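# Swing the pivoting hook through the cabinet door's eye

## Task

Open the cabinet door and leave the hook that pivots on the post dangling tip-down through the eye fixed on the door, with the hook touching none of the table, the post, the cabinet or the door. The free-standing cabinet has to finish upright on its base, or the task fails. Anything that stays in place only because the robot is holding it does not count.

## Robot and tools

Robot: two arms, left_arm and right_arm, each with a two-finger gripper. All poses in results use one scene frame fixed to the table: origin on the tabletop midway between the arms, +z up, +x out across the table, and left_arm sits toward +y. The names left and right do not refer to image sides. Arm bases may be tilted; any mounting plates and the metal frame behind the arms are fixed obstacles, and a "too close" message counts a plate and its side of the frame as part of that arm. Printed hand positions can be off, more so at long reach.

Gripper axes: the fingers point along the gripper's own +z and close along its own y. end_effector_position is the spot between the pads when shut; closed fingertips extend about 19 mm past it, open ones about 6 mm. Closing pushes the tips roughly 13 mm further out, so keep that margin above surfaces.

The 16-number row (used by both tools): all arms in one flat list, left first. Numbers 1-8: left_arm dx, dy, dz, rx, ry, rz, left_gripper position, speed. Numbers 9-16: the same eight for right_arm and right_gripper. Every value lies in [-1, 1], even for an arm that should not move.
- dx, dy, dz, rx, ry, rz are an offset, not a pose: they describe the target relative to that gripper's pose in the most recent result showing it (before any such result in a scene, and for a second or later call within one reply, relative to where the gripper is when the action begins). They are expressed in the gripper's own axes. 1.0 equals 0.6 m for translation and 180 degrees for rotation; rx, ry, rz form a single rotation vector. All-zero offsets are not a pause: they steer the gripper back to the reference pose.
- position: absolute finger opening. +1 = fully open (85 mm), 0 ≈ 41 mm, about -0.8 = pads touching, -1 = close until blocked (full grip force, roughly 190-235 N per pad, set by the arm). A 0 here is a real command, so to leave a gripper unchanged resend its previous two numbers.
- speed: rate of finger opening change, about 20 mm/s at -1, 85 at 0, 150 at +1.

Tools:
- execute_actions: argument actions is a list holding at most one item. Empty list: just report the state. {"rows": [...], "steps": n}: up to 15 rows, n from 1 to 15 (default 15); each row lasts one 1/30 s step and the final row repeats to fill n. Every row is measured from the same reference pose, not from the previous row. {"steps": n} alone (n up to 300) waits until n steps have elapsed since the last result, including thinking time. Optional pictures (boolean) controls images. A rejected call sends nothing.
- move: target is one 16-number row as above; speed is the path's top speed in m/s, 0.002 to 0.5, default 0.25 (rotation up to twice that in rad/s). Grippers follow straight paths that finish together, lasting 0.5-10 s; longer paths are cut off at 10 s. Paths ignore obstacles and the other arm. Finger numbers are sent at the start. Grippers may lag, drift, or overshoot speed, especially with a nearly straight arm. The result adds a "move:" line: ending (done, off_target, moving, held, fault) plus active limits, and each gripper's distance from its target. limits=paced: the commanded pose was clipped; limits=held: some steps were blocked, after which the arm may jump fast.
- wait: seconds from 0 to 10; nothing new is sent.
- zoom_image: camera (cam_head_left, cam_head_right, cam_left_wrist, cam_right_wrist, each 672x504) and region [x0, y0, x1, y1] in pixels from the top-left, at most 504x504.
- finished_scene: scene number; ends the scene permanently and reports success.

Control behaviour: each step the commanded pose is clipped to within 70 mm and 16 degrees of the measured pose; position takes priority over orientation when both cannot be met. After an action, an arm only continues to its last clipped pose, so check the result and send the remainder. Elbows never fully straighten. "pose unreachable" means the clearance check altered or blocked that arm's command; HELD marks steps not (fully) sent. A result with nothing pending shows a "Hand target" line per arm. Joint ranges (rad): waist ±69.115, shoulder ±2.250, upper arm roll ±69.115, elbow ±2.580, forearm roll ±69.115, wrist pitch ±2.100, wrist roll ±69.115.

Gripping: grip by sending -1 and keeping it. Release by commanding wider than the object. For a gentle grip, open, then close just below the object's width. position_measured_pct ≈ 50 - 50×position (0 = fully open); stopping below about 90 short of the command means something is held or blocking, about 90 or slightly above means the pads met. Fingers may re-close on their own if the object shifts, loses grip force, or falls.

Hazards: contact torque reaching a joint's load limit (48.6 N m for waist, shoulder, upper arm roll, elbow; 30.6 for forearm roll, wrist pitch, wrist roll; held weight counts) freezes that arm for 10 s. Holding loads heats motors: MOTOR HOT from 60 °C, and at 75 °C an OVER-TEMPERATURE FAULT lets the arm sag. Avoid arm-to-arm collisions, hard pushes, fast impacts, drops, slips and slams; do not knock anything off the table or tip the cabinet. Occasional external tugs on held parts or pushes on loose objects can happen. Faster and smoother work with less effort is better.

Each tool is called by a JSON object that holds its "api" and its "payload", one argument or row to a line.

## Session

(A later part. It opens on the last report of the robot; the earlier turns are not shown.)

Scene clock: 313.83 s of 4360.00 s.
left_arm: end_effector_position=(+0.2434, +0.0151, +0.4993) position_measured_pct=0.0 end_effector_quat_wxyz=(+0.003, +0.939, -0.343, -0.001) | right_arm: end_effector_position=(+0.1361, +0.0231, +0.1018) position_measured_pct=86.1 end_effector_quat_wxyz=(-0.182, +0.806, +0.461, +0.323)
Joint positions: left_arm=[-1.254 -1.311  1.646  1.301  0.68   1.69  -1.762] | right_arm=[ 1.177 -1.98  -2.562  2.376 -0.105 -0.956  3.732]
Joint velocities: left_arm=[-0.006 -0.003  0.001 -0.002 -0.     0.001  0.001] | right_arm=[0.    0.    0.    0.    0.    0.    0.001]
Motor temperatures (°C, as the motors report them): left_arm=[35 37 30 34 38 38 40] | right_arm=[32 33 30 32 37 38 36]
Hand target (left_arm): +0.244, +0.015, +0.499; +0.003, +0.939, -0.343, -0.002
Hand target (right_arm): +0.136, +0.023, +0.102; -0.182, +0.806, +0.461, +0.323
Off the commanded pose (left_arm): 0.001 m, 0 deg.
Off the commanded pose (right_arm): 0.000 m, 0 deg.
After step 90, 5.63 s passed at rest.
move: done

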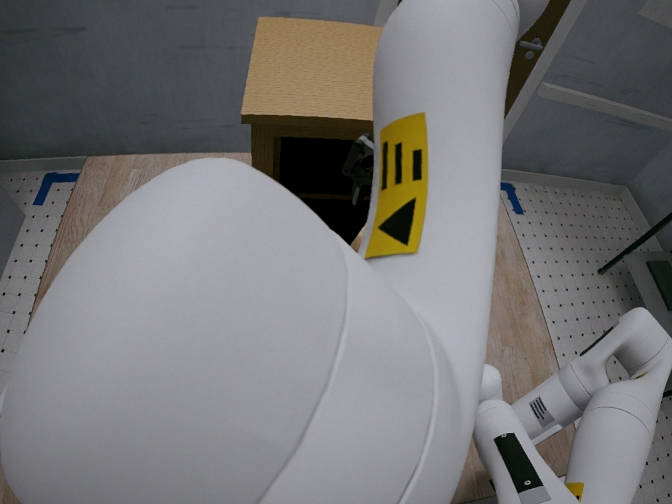

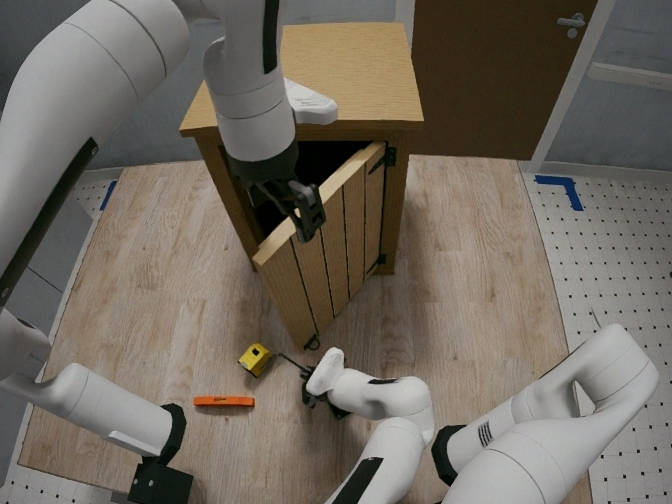

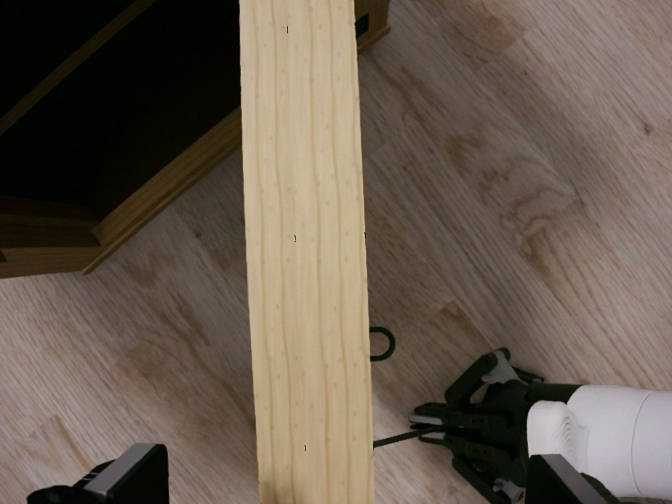

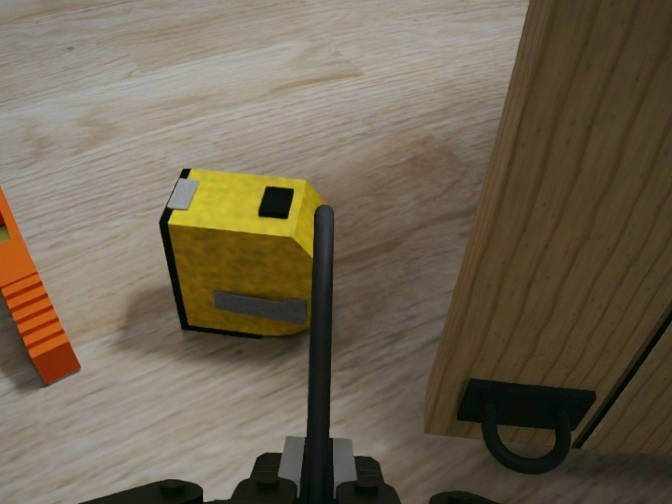

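{"api": "move", "payload": {
  "target": [0,-0.005,0.067,0,0,0,-0.1,0, 0,0,0,0,0,0,-0.75,-0.5],
  "speed": 0.06
}}

Scene clock: 323.07 s of 4360.00 s.
left_arm: end_effector_position=(+0.2451, +0.0171, +0.4635) position_measured_pct=54.8 end_effector_quat_wxyz=(+0.005, +0.939, -0.344, +0.002) | right_arm: end_effector_position=(+0.1363, +0.0231, +0.1015) position_measured_pct=86.1 end_effector_quat_wxyz=(-0.182, +0.806, +0.461, +0.323)
Joint positions: left_arm=[-1.242 -1.34   1.66   1.407  0.706  1.594 -1.808] | right_arm=[ 1.177 -1.981 -2.562  2.375 -0.106 -0.956  3.732]
Joint velocities: left_arm=[ 0.003  0.002  0.001  0.002  0.001 -0.005 -0.002] | right_arm=[ 0.     0.001 -0.001 -0.    -0.     0.001 -0.   ]
Motor temperatures (°C, as the motors report them): left_arm=[35 37 30 34 38 38 40] | right_arm=[32 33 30 32 37 38 36]
Hand target (left_arm): +0.245, +0.017, +0.459; +0.003, +0.939, -0.343, -0.001
Hand target (right_arm): +0.136, +0.023, +0.102; -0.182, +0.806, +0.461, +0.323
Off the commanded pose (left_arm): 0.005 m, 0 deg.
Off the commanded pose (right_arm): 0.000 m, 0 deg.
After step 90, 5.27 s passed at rest.
move: off_target (left_arm)

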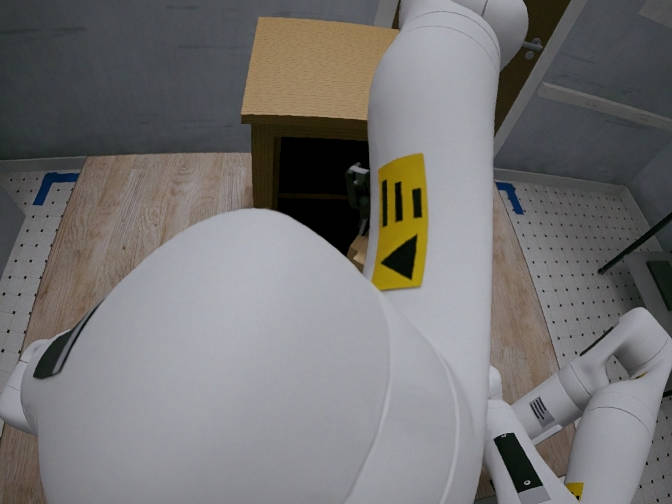

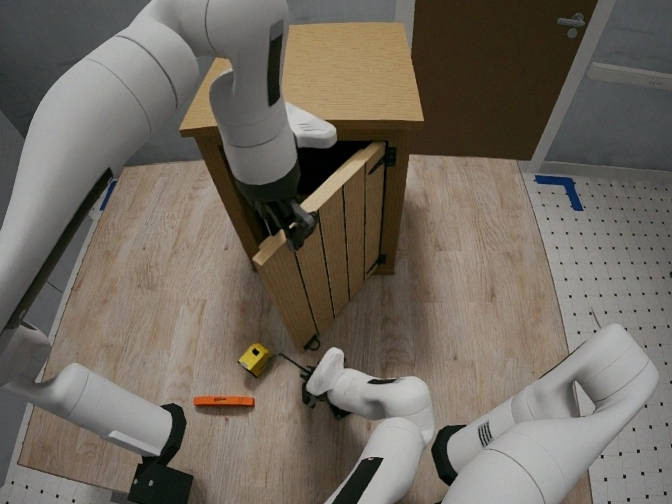

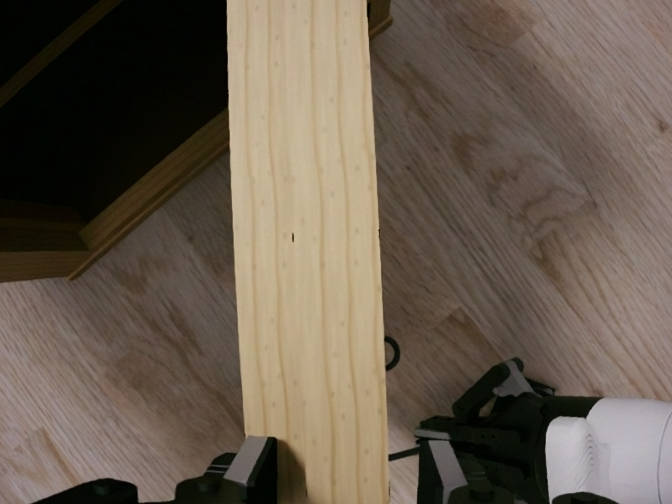

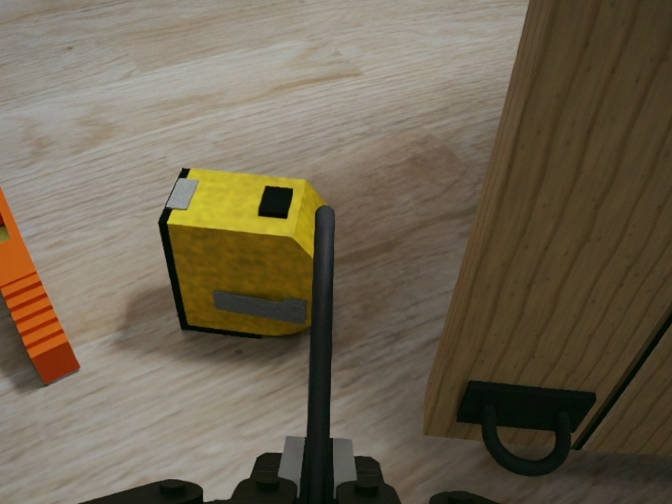

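{"api": "move", "payload": {
  "target": [0,0,-0.014,0,0,0,-0.1,0, 0,0,0,0,0,0,-0.75,-0.5],
  "speed": 0.06
}}

{"api": "move", "payload": {
  "target": [0.008,-0.095,0,0,0,0.055,-0.1,0, 0,0,0,0,0,0,-0.75,-0.5],
  "speed": 0.04
}}

Scene clock: 330.87 s of 4360.00 s.
left_arm: end_effector_position=(+0.2450, +0.0171, +0.4719) position_measured_pct=54.8 end_effector_quat_wxyz=(+0.005, +0.939, -0.344, +0.002) | right_arm: end_effector_position=(+0.1365, +0.0232, +0.1013) position_measured_pct=86.1 end_effector_quat_wxyz=(-0.182, +0.806, +0.461, +0.323)
Joint positions: left_arm=[-1.243 -1.331  1.657  1.387  0.698  1.613 -1.799] | right_arm=[ 1.178 -1.981 -2.562  2.374 -0.106 -0.956  3.732]
Joint velocities: left_arm=[-0.001  0.001 -0.    -0.004  0.     0.001 -0.001] | right_arm=[ 0.     0.    -0.    -0.     0.    -0.    -0.002]
Motor temperatures (°C, as the motors report them): left_arm=[35 37 30 34 38 38 40] | right_arm=[32 33 30 32 37 38 36]
Hand target (left_arm): +0.245, +0.017, +0.472; +0.005, +0.939, -0.344, +0.002
Hand target (right_arm): +0.136, +0.023, +0.102; -0.182, +0.806, +0.461, +0.323
Off the commanded pose (left_arm): 0.000 m, 0 deg.
Off the commanded pose (right_arm): 0.000 m, 0 deg.
After step 90, 4.10 s passed at rest.
move: done

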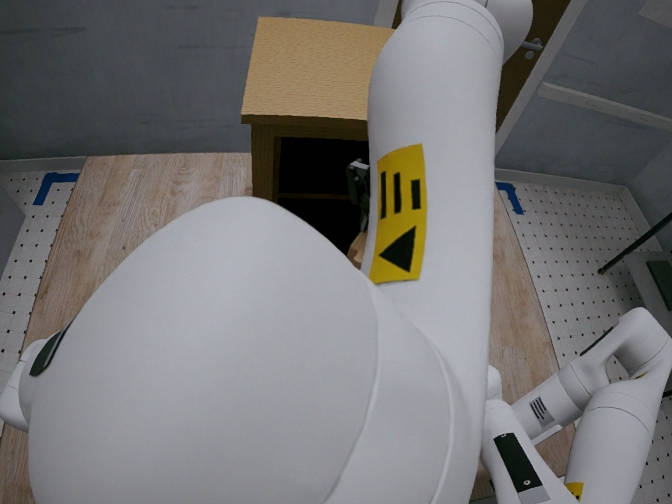

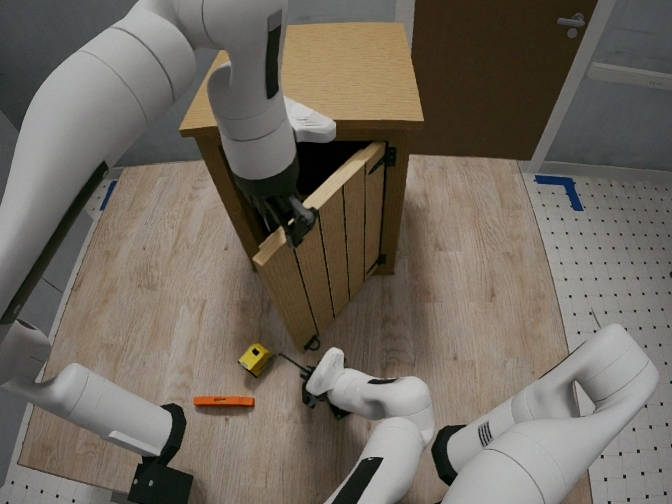

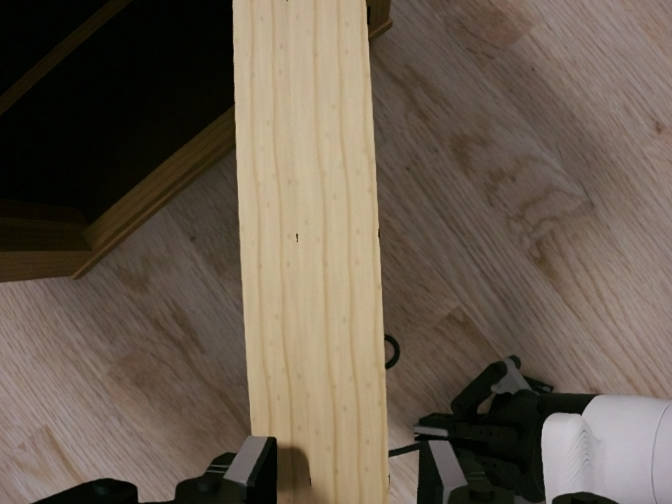

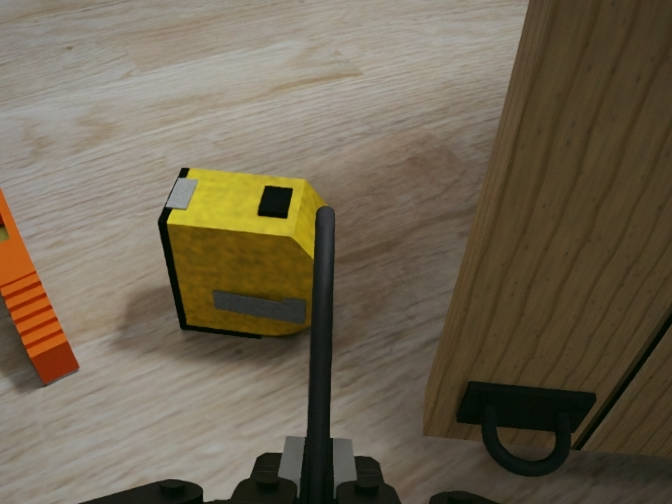

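Scene clock: 333.30 s of 4360.00 s.
left_arm: end_effector_position=(+0.2854, +0.0576, +0.4716) position_measured_pct=54.8 end_effector_quat_wxyz=(+0.005, +0.906, -0.423, +0.002) | right_arm: end_effector_position=(+0.1366, +0.0232, +0.1010) position_measured_pct=86.1 end_effector_quat_wxyz=(-0.182, +0.806, +0.461, +0.323)
Joint positions: left_arm=[-1.299 -1.251  1.665  1.436  0.614  1.55  -2.047] | right_arm=[ 1.178 -1.982 -2.562  2.374 -0.106 -0.956  3.732]
Joint velocities: left_arm=[-0.001  0.001 -0.    -0.001 -0.    -0.001 -0.002] | right_arm=[ 0.     0.     0.001 -0.    -0.001 -0.002 -0.001]
Motor temperatures (°C, as the motors report them): left_arm=[35 37 30 34 38 38 40] | right_arm=[32 33 30 32 37 38 36]
Hand target (left_arm): +0.285, +0.058, +0.472; +0.005, +0.906, -0.423, +0.002
Hand target (right_arm): +0.136, +0.023, +0.101; -0.182, +0.806, +0.461, +0.323
Off the commanded pose (left_arm): 0.000 m, 0 deg.
Off the commanded pose (right_arm): 0.000 m, 0 deg.
move: done

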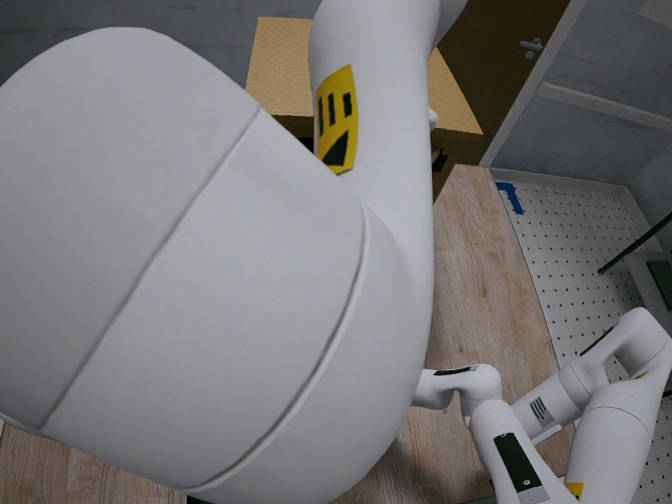

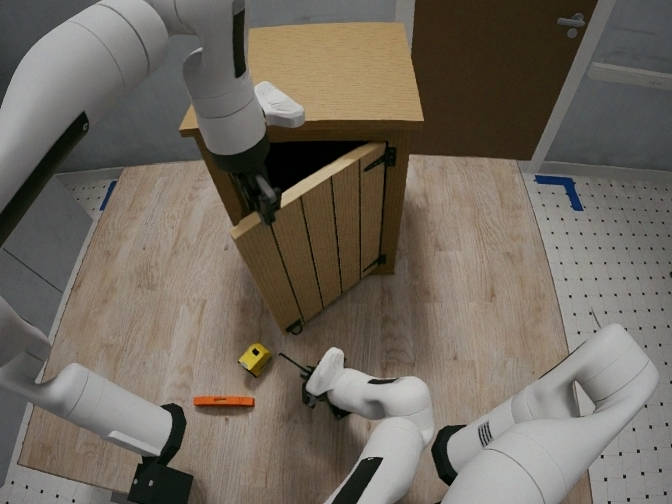

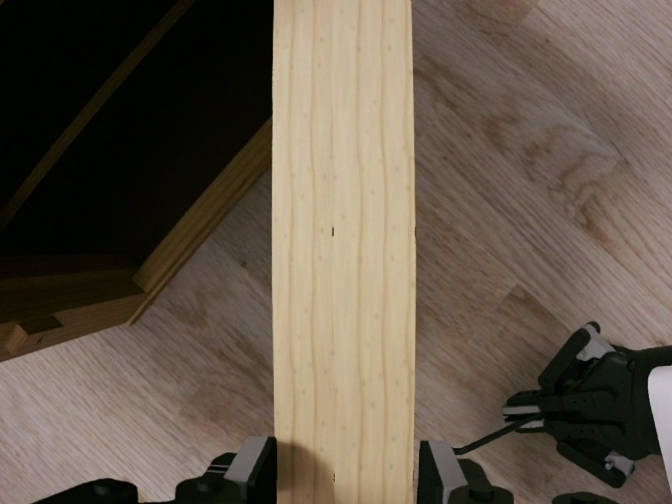

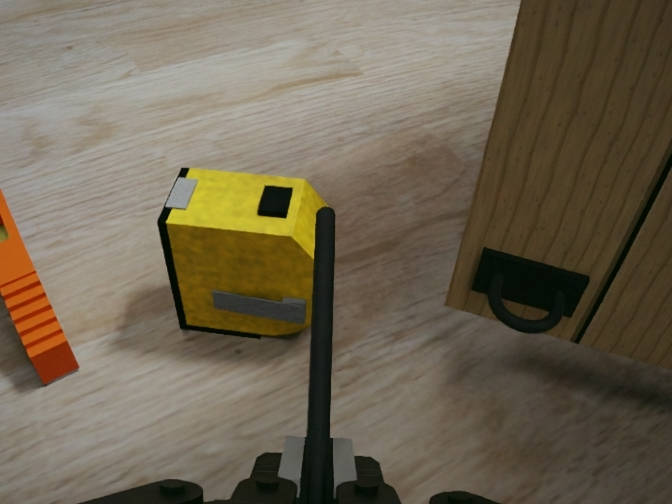

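{"api": "move", "payload": {
  "target": [0,0,0,0,0,0,-0.1,0, -0.0041,0.038,-0.0039,-0.065,0,0.0685,-0.75,-0.5],
  "speed": 0.05
}}

{"api": "move", "payload": {
  "target": [0,0,0,0,0,0,-0.1,0, -0.0041,0.038,-0.0039,-0.065,0,0.0685,-0.75,-0.5],
  "speed": 0.05
}}

Scene clock: 346.27 s of 4360.00 s.
left_arm: end_effector_position=(+0.2854, +0.0576, +0.4716) position_measured_pct=54.8 end_effector_quat_wxyz=(+0.005, +0.906, -0.423, +0.002) | right_arm: end_effector_position=(+0.1535, +0.0097, +0.1008) position_measured_pct=86.1 end_effector_quat_wxyz=(-0.133, +0.865, +0.337, +0.347)
Joint positions: left_arm=[-1.299 -1.251  1.665  1.436  0.614  1.55  -2.047] | right_arm=[ 1.088 -1.936 -2.62   2.289 -0.327 -0.617  3.652]
Joint velocities: left_arm=[-0.     0.     0.    -0.001 -0.001  0.     0.001] | right_arm=[-0.003  0.001  0.    -0.001 -0.002  0.005  0.   ]
Motor temperatures (°C, as the motors report them): left_arm=[35 37 30 34 38 38 40] | right_arm=[32 33 30 32 37 38 36]
Hand target (left_arm): +0.285, +0.058, +0.472; +0.005, +0.906, -0.423, +0.002
Hand target (right_arm): +0.155, +0.009, +0.101; -0.132, +0.865, +0.337, +0.347
Off the commanded pose (left_arm): 0.000 m, 0 deg.
Off the commanded pose (right_arm): 0.001 m, 0 deg.
After step 90, 6.77 s passed at rest.
move: done

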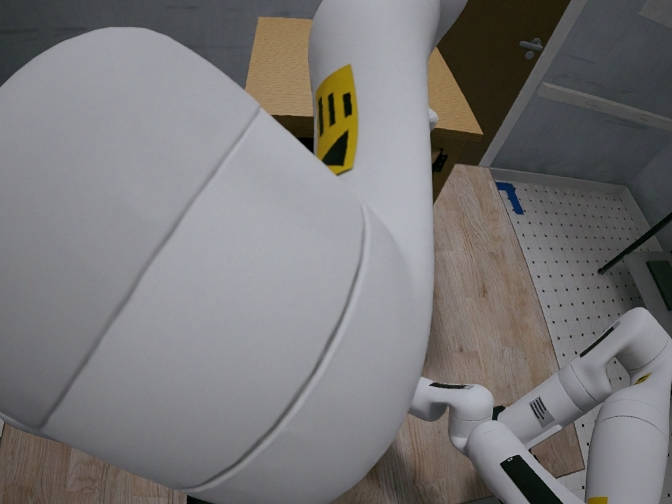

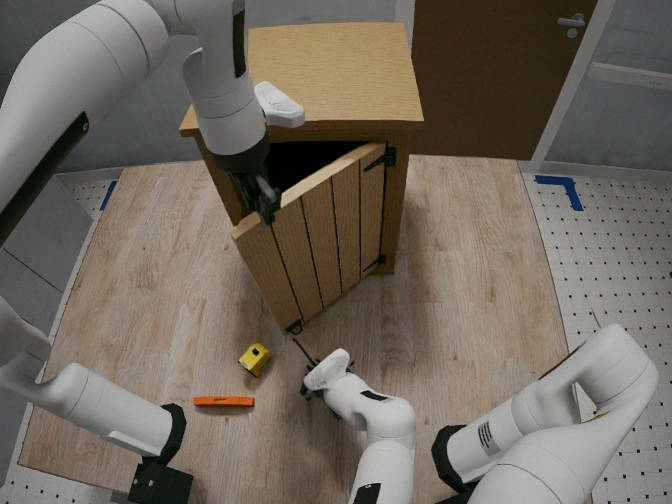

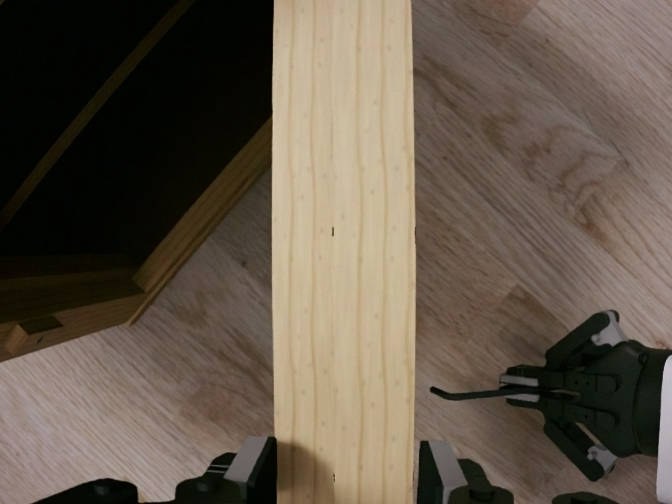

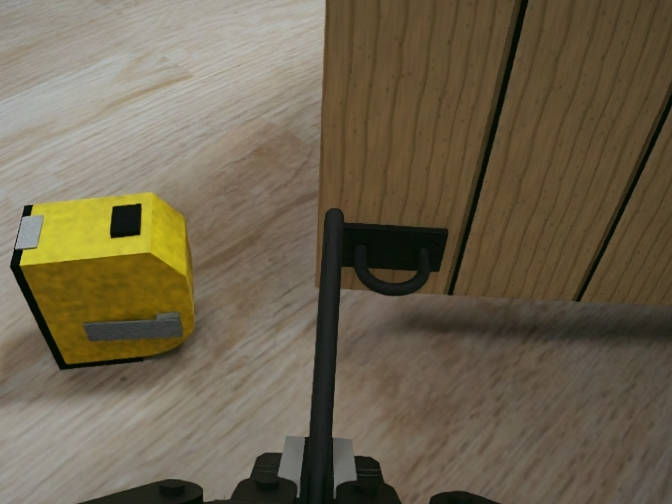

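Scene clock: 349.47 s of 4360.00 s.
left_arm: end_effector_position=(+0.2854, +0.0576, +0.4716) position_measured_pct=54.8 end_effector_quat_wxyz=(+0.005, +0.906, -0.423, +0.002) | right_arm: end_effector_position=(+0.1647, -0.0075, +0.1006) position_measured_pct=86.1 end_effector_quat_wxyz=(-0.083, +0.905, +0.206, +0.362)
Joint positions: left_arm=[-1.299 -1.251  1.665  1.436  0.614  1.55  -2.047] | right_arm=[ 0.991 -1.935 -2.596  2.175 -0.528 -0.254  3.586]
Joint velocities: left_arm=[-0.    -0.     0.    -0.002 -0.    -0.001  0.002] | right_arm=[-0.003 -0.002  0.002 -0.003 -0.002  0.006 -0.001]
Motor temperatures (°C, as the motors report them): left_arm=[35 37 30 34 38 38 40] | right_arm=[32 33 30 32 37 38 36]
Hand target (left_arm): +0.285, +0.058, +0.472; +0.005, +0.906, -0.423, +0.002
Hand target (right_arm): +0.166, -0.009, +0.101; -0.081, +0.905, +0.205, +0.363
Off the commanded pose (left_arm): 0.000 m, 0 deg.
Off the commanded pose (right_arm): 0.003 m, 0 deg.
move: done

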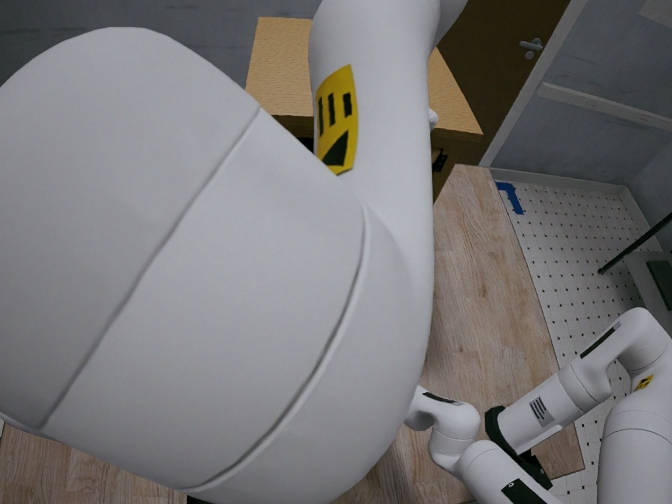

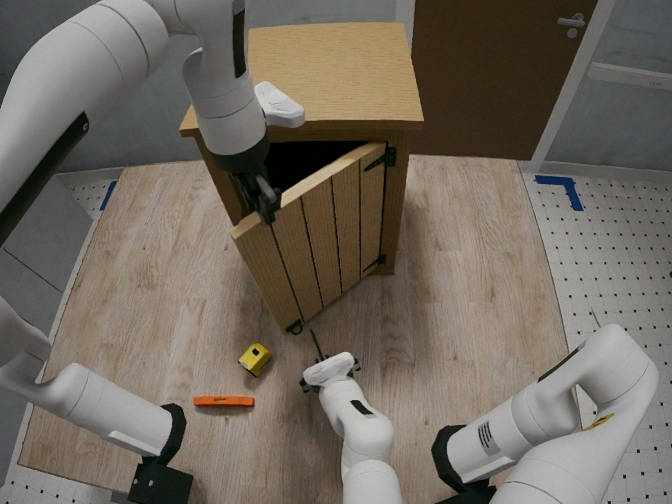

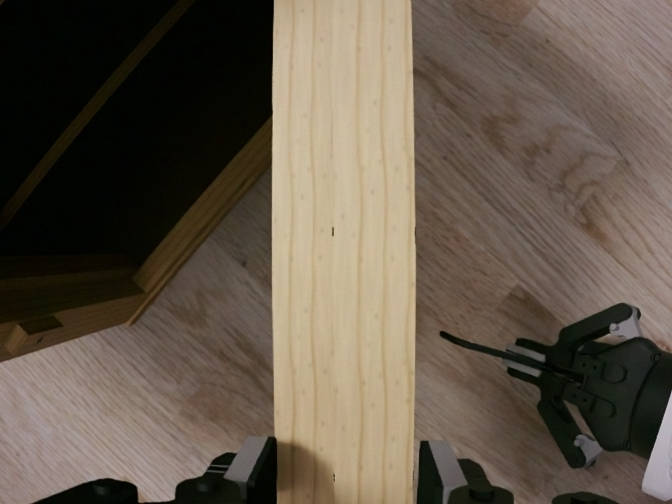

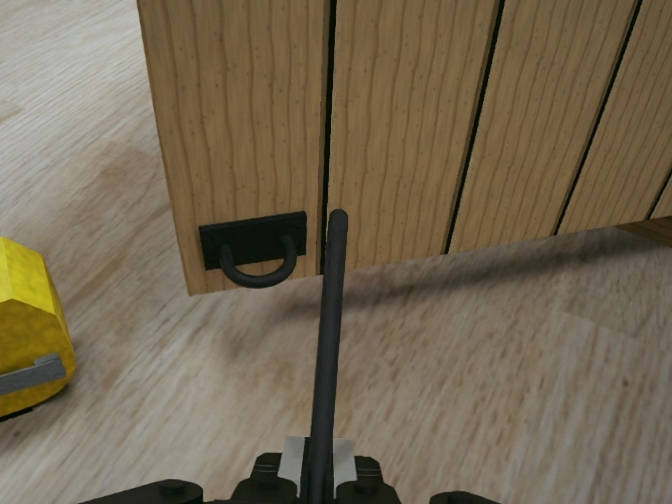

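{"api": "move", "payload": {
  "target": [0.003,0.083,0,0,0,-0.04,-0.1,0, 0,0,0,0,0,0,-0.75,-0.5],
  "speed": 0.04
}}

Scene clock: 356.37 s of 4360.00 s.
left_arm: end_effector_position=(+0.2484, +0.0242, +0.4718) position_measured_pct=54.8 end_effector_quat_wxyz=(+0.005, +0.931, -0.366, +0.002) | right_arm: end_effector_position=(+0.1641, -0.0064, +0.1005) position_measured_pct=86.1 end_effector_quat_wxyz=(-0.085, +0.905, +0.206, +0.361)
Joint positions: left_arm=[-1.244 -1.316  1.661  1.404  0.682  1.599 -1.856] | right_arm=[ 0.991 -1.935 -2.596  2.174 -0.528 -0.254  3.586]
Joint velocities: left_arm=[ 0.002 -0.002  0.    -0.002  0.    -0.     0.003] | right_arm=[-0.     0.     0.    -0.001 -0.     0.     0.001]
Motor temperatures (°C, as the motors report them): left_arm=[35 37 30 34 38 38 40] | right_arm=[32 33 30 32 37 38 36]
Hand target (left_arm): +0.248, +0.024, +0.472; +0.005, +0.931, -0.366, +0.002
Hand target (right_arm): +0.165, -0.007, +0.101; -0.083, +0.905, +0.206, +0.362
Off the commanded pose (left_arm): 0.000 m, 0 deg.
Off the commanded pose (right_arm): 0.001 m, 0 deg.
After step 90, 2.07 s passed at rest.
move: done

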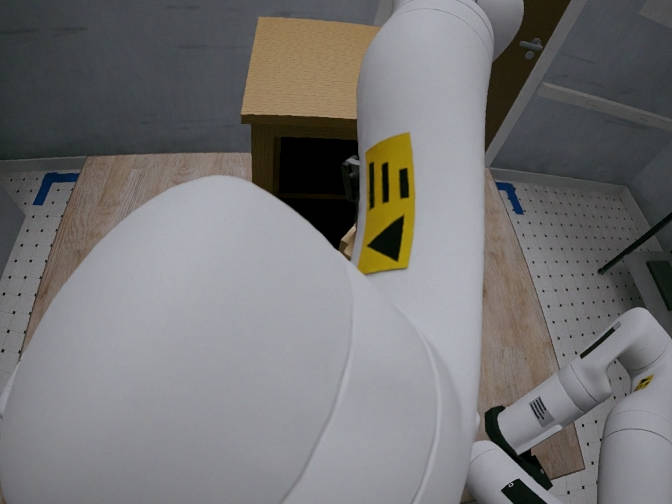

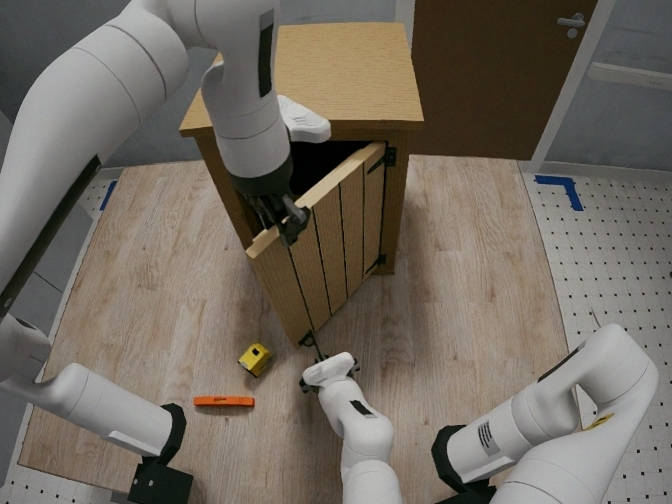

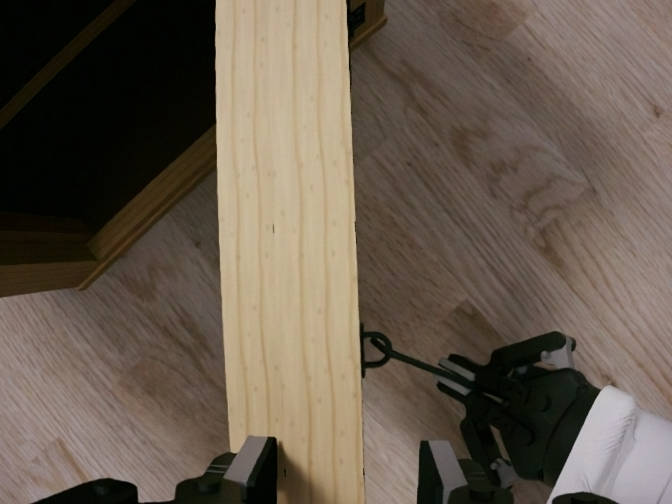

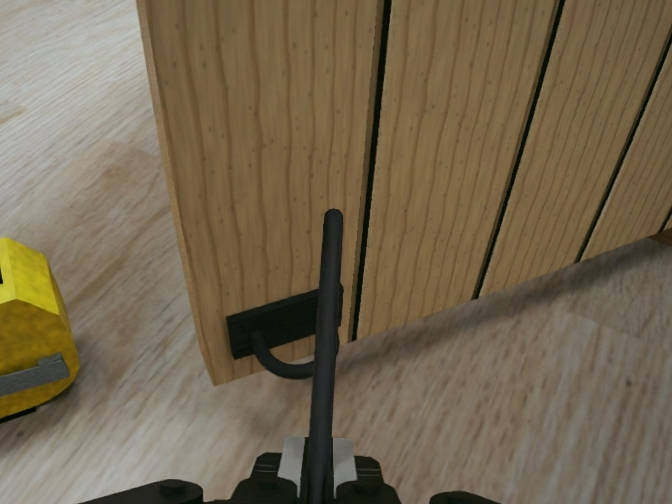

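{"api": "zoom_image", "payload": {
  "camera": "cam_left_wrist",
  "region": [320, 290, 480, 410]
}}

Region (320, 290, 480, 410) of cam_left_wrist's 672x504 image, scaled by 3.150; it fills the top 378 rows of this view, and the rest is white.

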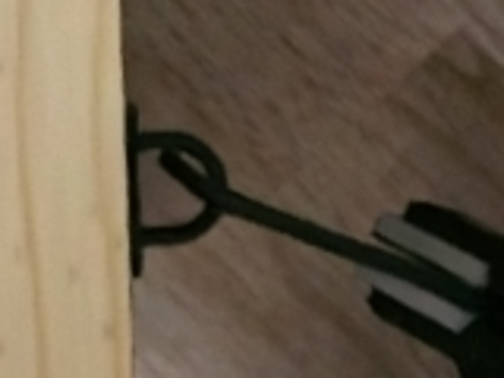

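{"api": "move", "payload": {
  "target": [0,0,0,0,0,0,-0.1,0, 0,-0.0094,0,0.0172,0,-0.0181,-0.75,-0.5],
  "speed": 0.03
}}

{"api": "zoom_image", "payload": {
  "camera": "cam_left_wrist",
  "region": [320, 290, 480, 410]
}}

Scene clock: 368.70 s of 4360.00 s.
left_arm: end_effector_position=(+0.2484, +0.0242, +0.4718) position_measured_pct=54.8 end_effector_quat_wxyz=(+0.005, +0.931, -0.366, +0.002) | right_arm: end_effector_position=(+0.1614, -0.0009, +0.1003) position_measured_pct=86.1 end_effector_quat_wxyz=(-0.099, +0.897, +0.242, +0.358)
Joint positions: left_arm=[-1.244 -1.316  1.661  1.404  0.682  1.599 -1.856] | right_arm=[ 1.02  -1.929 -2.611  2.206 -0.478 -0.356  3.605]
Joint velocities: left_arm=[-0.001 -0.     0.    -0.001 -0.     0.    -0.   ] | right_arm=[ 0.002  0.001 -0.001  0.001  0.002 -0.003 -0.   ]
Motor temperatures (°C, as the motors report them): left_arm=[35 37 30 34 38 38 40] | right_arm=[32 33 30 32 37 38 36]
Hand target (left_arm): +0.248, +0.024, +0.472; +0.005, +0.931, -0.366, +0.002
Hand target (right_arm): +0.162, -0.001, +0.101; -0.099, +0.897, +0.242, +0.358
Off the commanded pose (left_arm): 0.000 m, 0 deg.
Off the commanded pose (right_arm): 0.000 m, 0 deg.
After step 90, 7.80 s passed at rest.
move: done

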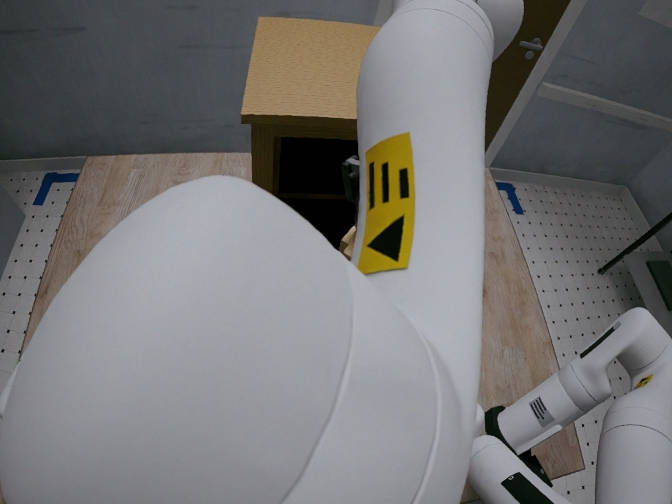

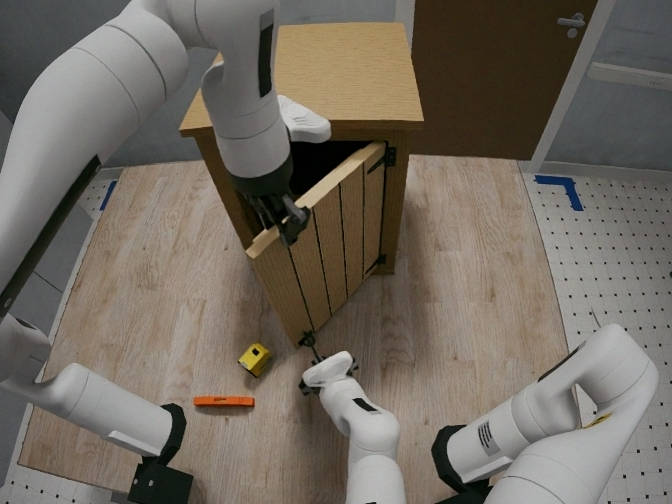

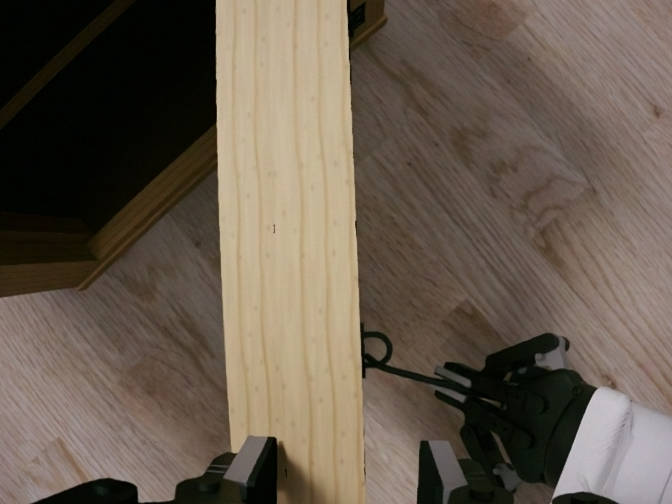

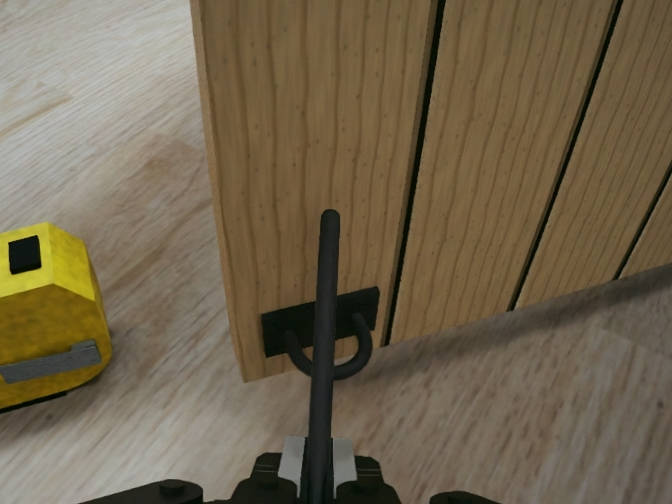

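Region (320, 290, 480, 410) of cam_left_wrist's 672x504 image, scaled by 3.150; it fills the top 378 rows of this view, and the rest is white.

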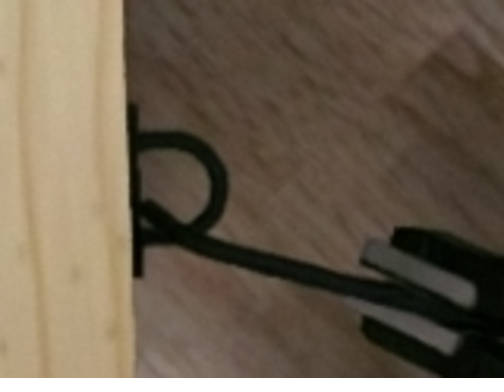

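{"api": "move", "payload": {
  "target": [0,-0.030,0,0,0,0.006,-0.1,0, 0,0,0,0,0,0,-0.75,-0.5],
  "speed": 0.02
}}

{"api": "move", "payload": {
  "target": [0,0.018,0,0,0,0,-0.1,0, -0.0167,0,0.029,0,-0.04,0,-0.75,-0.5],
  "speed": 0.02
}}

{"api": "zoom_image", "payload": {
  "camera": "cam_left_wrist",
  "region": [320, 290, 480, 410]
}}

Scene clock: 382.93 s of 4360.00 s.
left_arm: end_effector_position=(+0.2606, +0.0374, +0.4717) position_measured_pct=54.8 end_effector_quat_wxyz=(+0.005, +0.927, -0.375, +0.002) | right_arm: end_effector_position=(+0.1613, -0.0007, +0.1002) position_measured_pct=86.1 end_effector_quat_wxyz=(-0.099, +0.896, +0.242, +0.358)
Joint positions: left_arm=[-1.259 -1.295  1.655  1.423  0.661  1.583 -1.905] | right_arm=[ 1.02  -1.929 -2.612  2.205 -0.478 -0.356  3.604]
Joint velocities: left_arm=[-0.002  0.002 -0.     0.001 -0.    -0.001 -0.001] | right_arm=[ 0.    -0.    -0.001 -0.001 -0.     0.001  0.   ]
Motor temperatures (°C, as the motors report them): left_arm=[35 37 30 34 38 38 40] | right_arm=[32 33 30 32 37 38 36]
Hand target (left_arm): +0.261, +0.037, +0.472; +0.005, +0.927, -0.375, +0.002
Hand target (right_arm): +0.161, -0.001, +0.100; -0.099, +0.897, +0.242, +0.358
Off the commanded pose (left_arm): 0.000 m, 0 deg.
Off the commanded pose (right_arm): 0.000 m, 0 deg.
After step 90, 10.10 s passed at rest.
move: done

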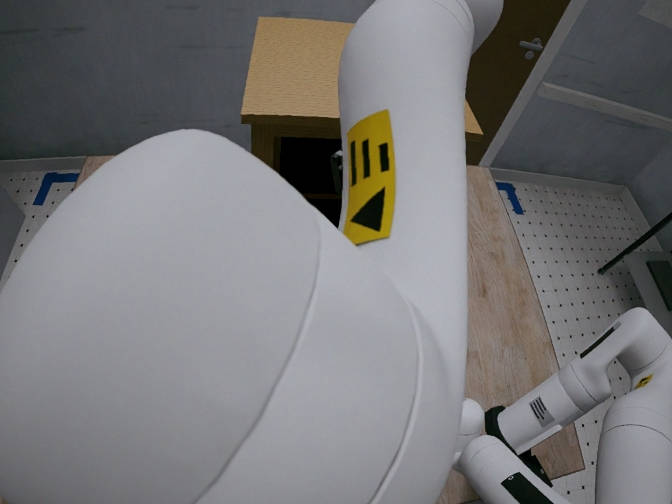

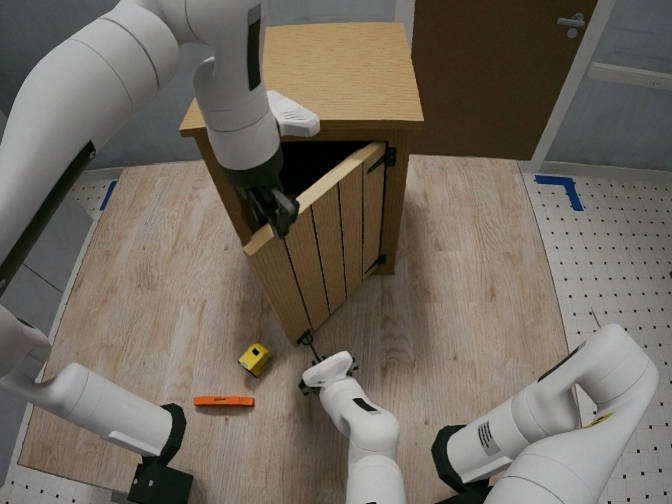

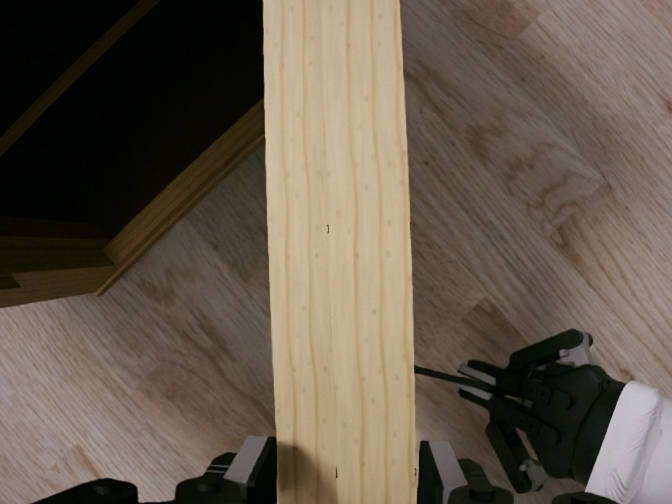

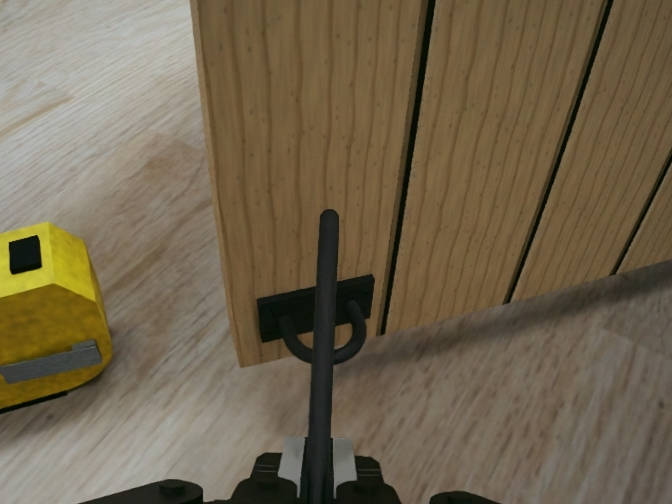

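Scene clock: 386.30 s of 4360.00 s.
left_arm: end_effector_position=(+0.2532, +0.0296, +0.4718) position_measured_pct=54.8 end_effector_quat_wxyz=(+0.005, +0.927, -0.375, +0.002) | right_arm: end_effector_position=(+0.1645, +0.0012, +0.0802) position_measured_pct=86.1 end_effector_quat_wxyz=(-0.083, +0.917, +0.248, +0.300)
Joint positions: left_arm=[-1.25  -1.306  1.661  1.412  0.671  1.591 -1.885] | right_arm=[ 1.197 -1.868 -2.595  2.175 -0.362 -0.355  3.651]
Joint velocities: left_arm=[-0.001 -0.001  0.    -0.001 -0.    -0.002  0.001] | right_arm=[ 0.004  0.002 -0.    -0.001  0.002 -0.001 -0.001]
Motor temperatures (°C, as the motors report them): left_arm=[35 37 30 34 38 38 40] | right_arm=[32 33 30 32 37 38 36]
Hand target (left_arm): +0.253, +0.030, +0.472; +0.005, +0.927, -0.375, +0.002
Hand target (right_arm): +0.166, +0.002, +0.081; -0.084, +0.917, +0.248, +0.301
Off the commanded pose (left_arm): 0.000 m, 0 deg.
Off the commanded pose (right_arm): 0.001 m, 0 deg.
move: done

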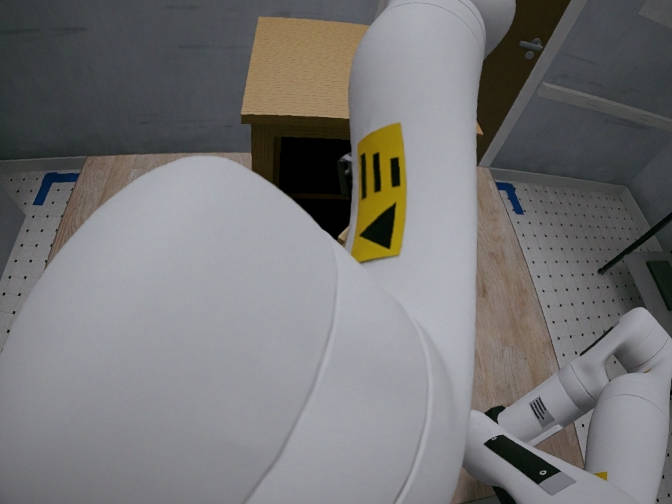

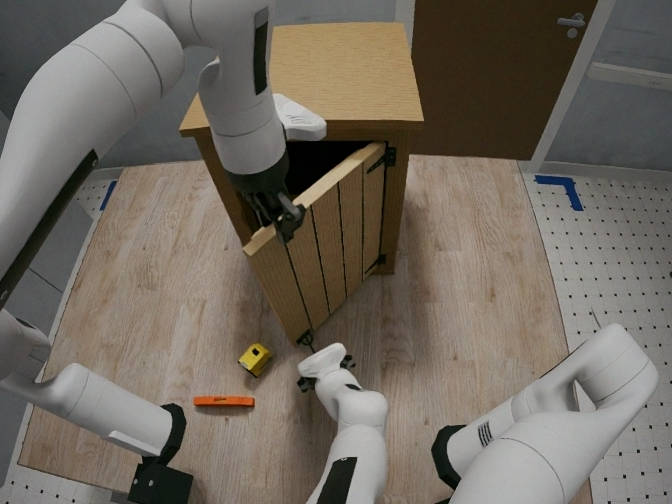

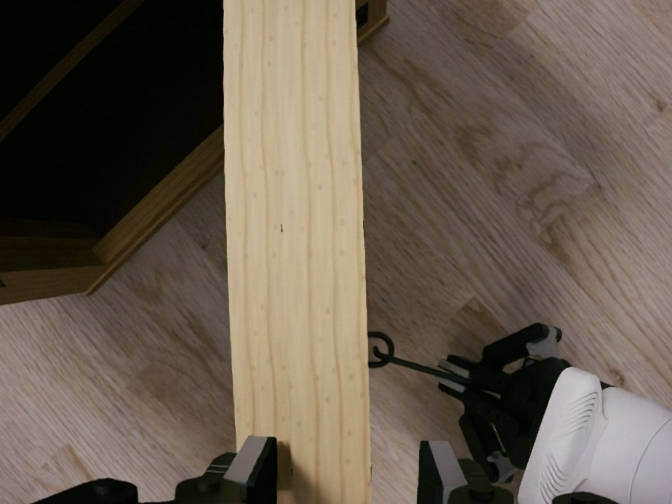

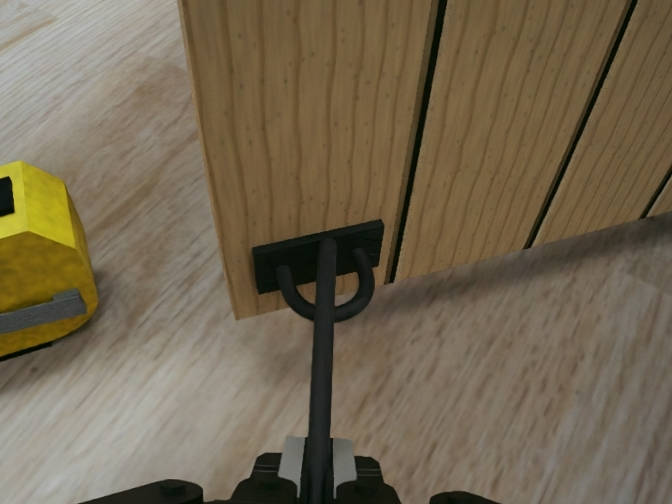

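Region (320, 290, 480, 410) of cam_left_wrist's 672x504 image, scaled by 3.150; it fills the top 378 rows of this view, and the rest is white.

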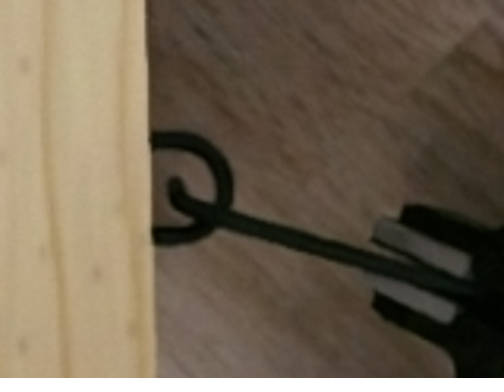

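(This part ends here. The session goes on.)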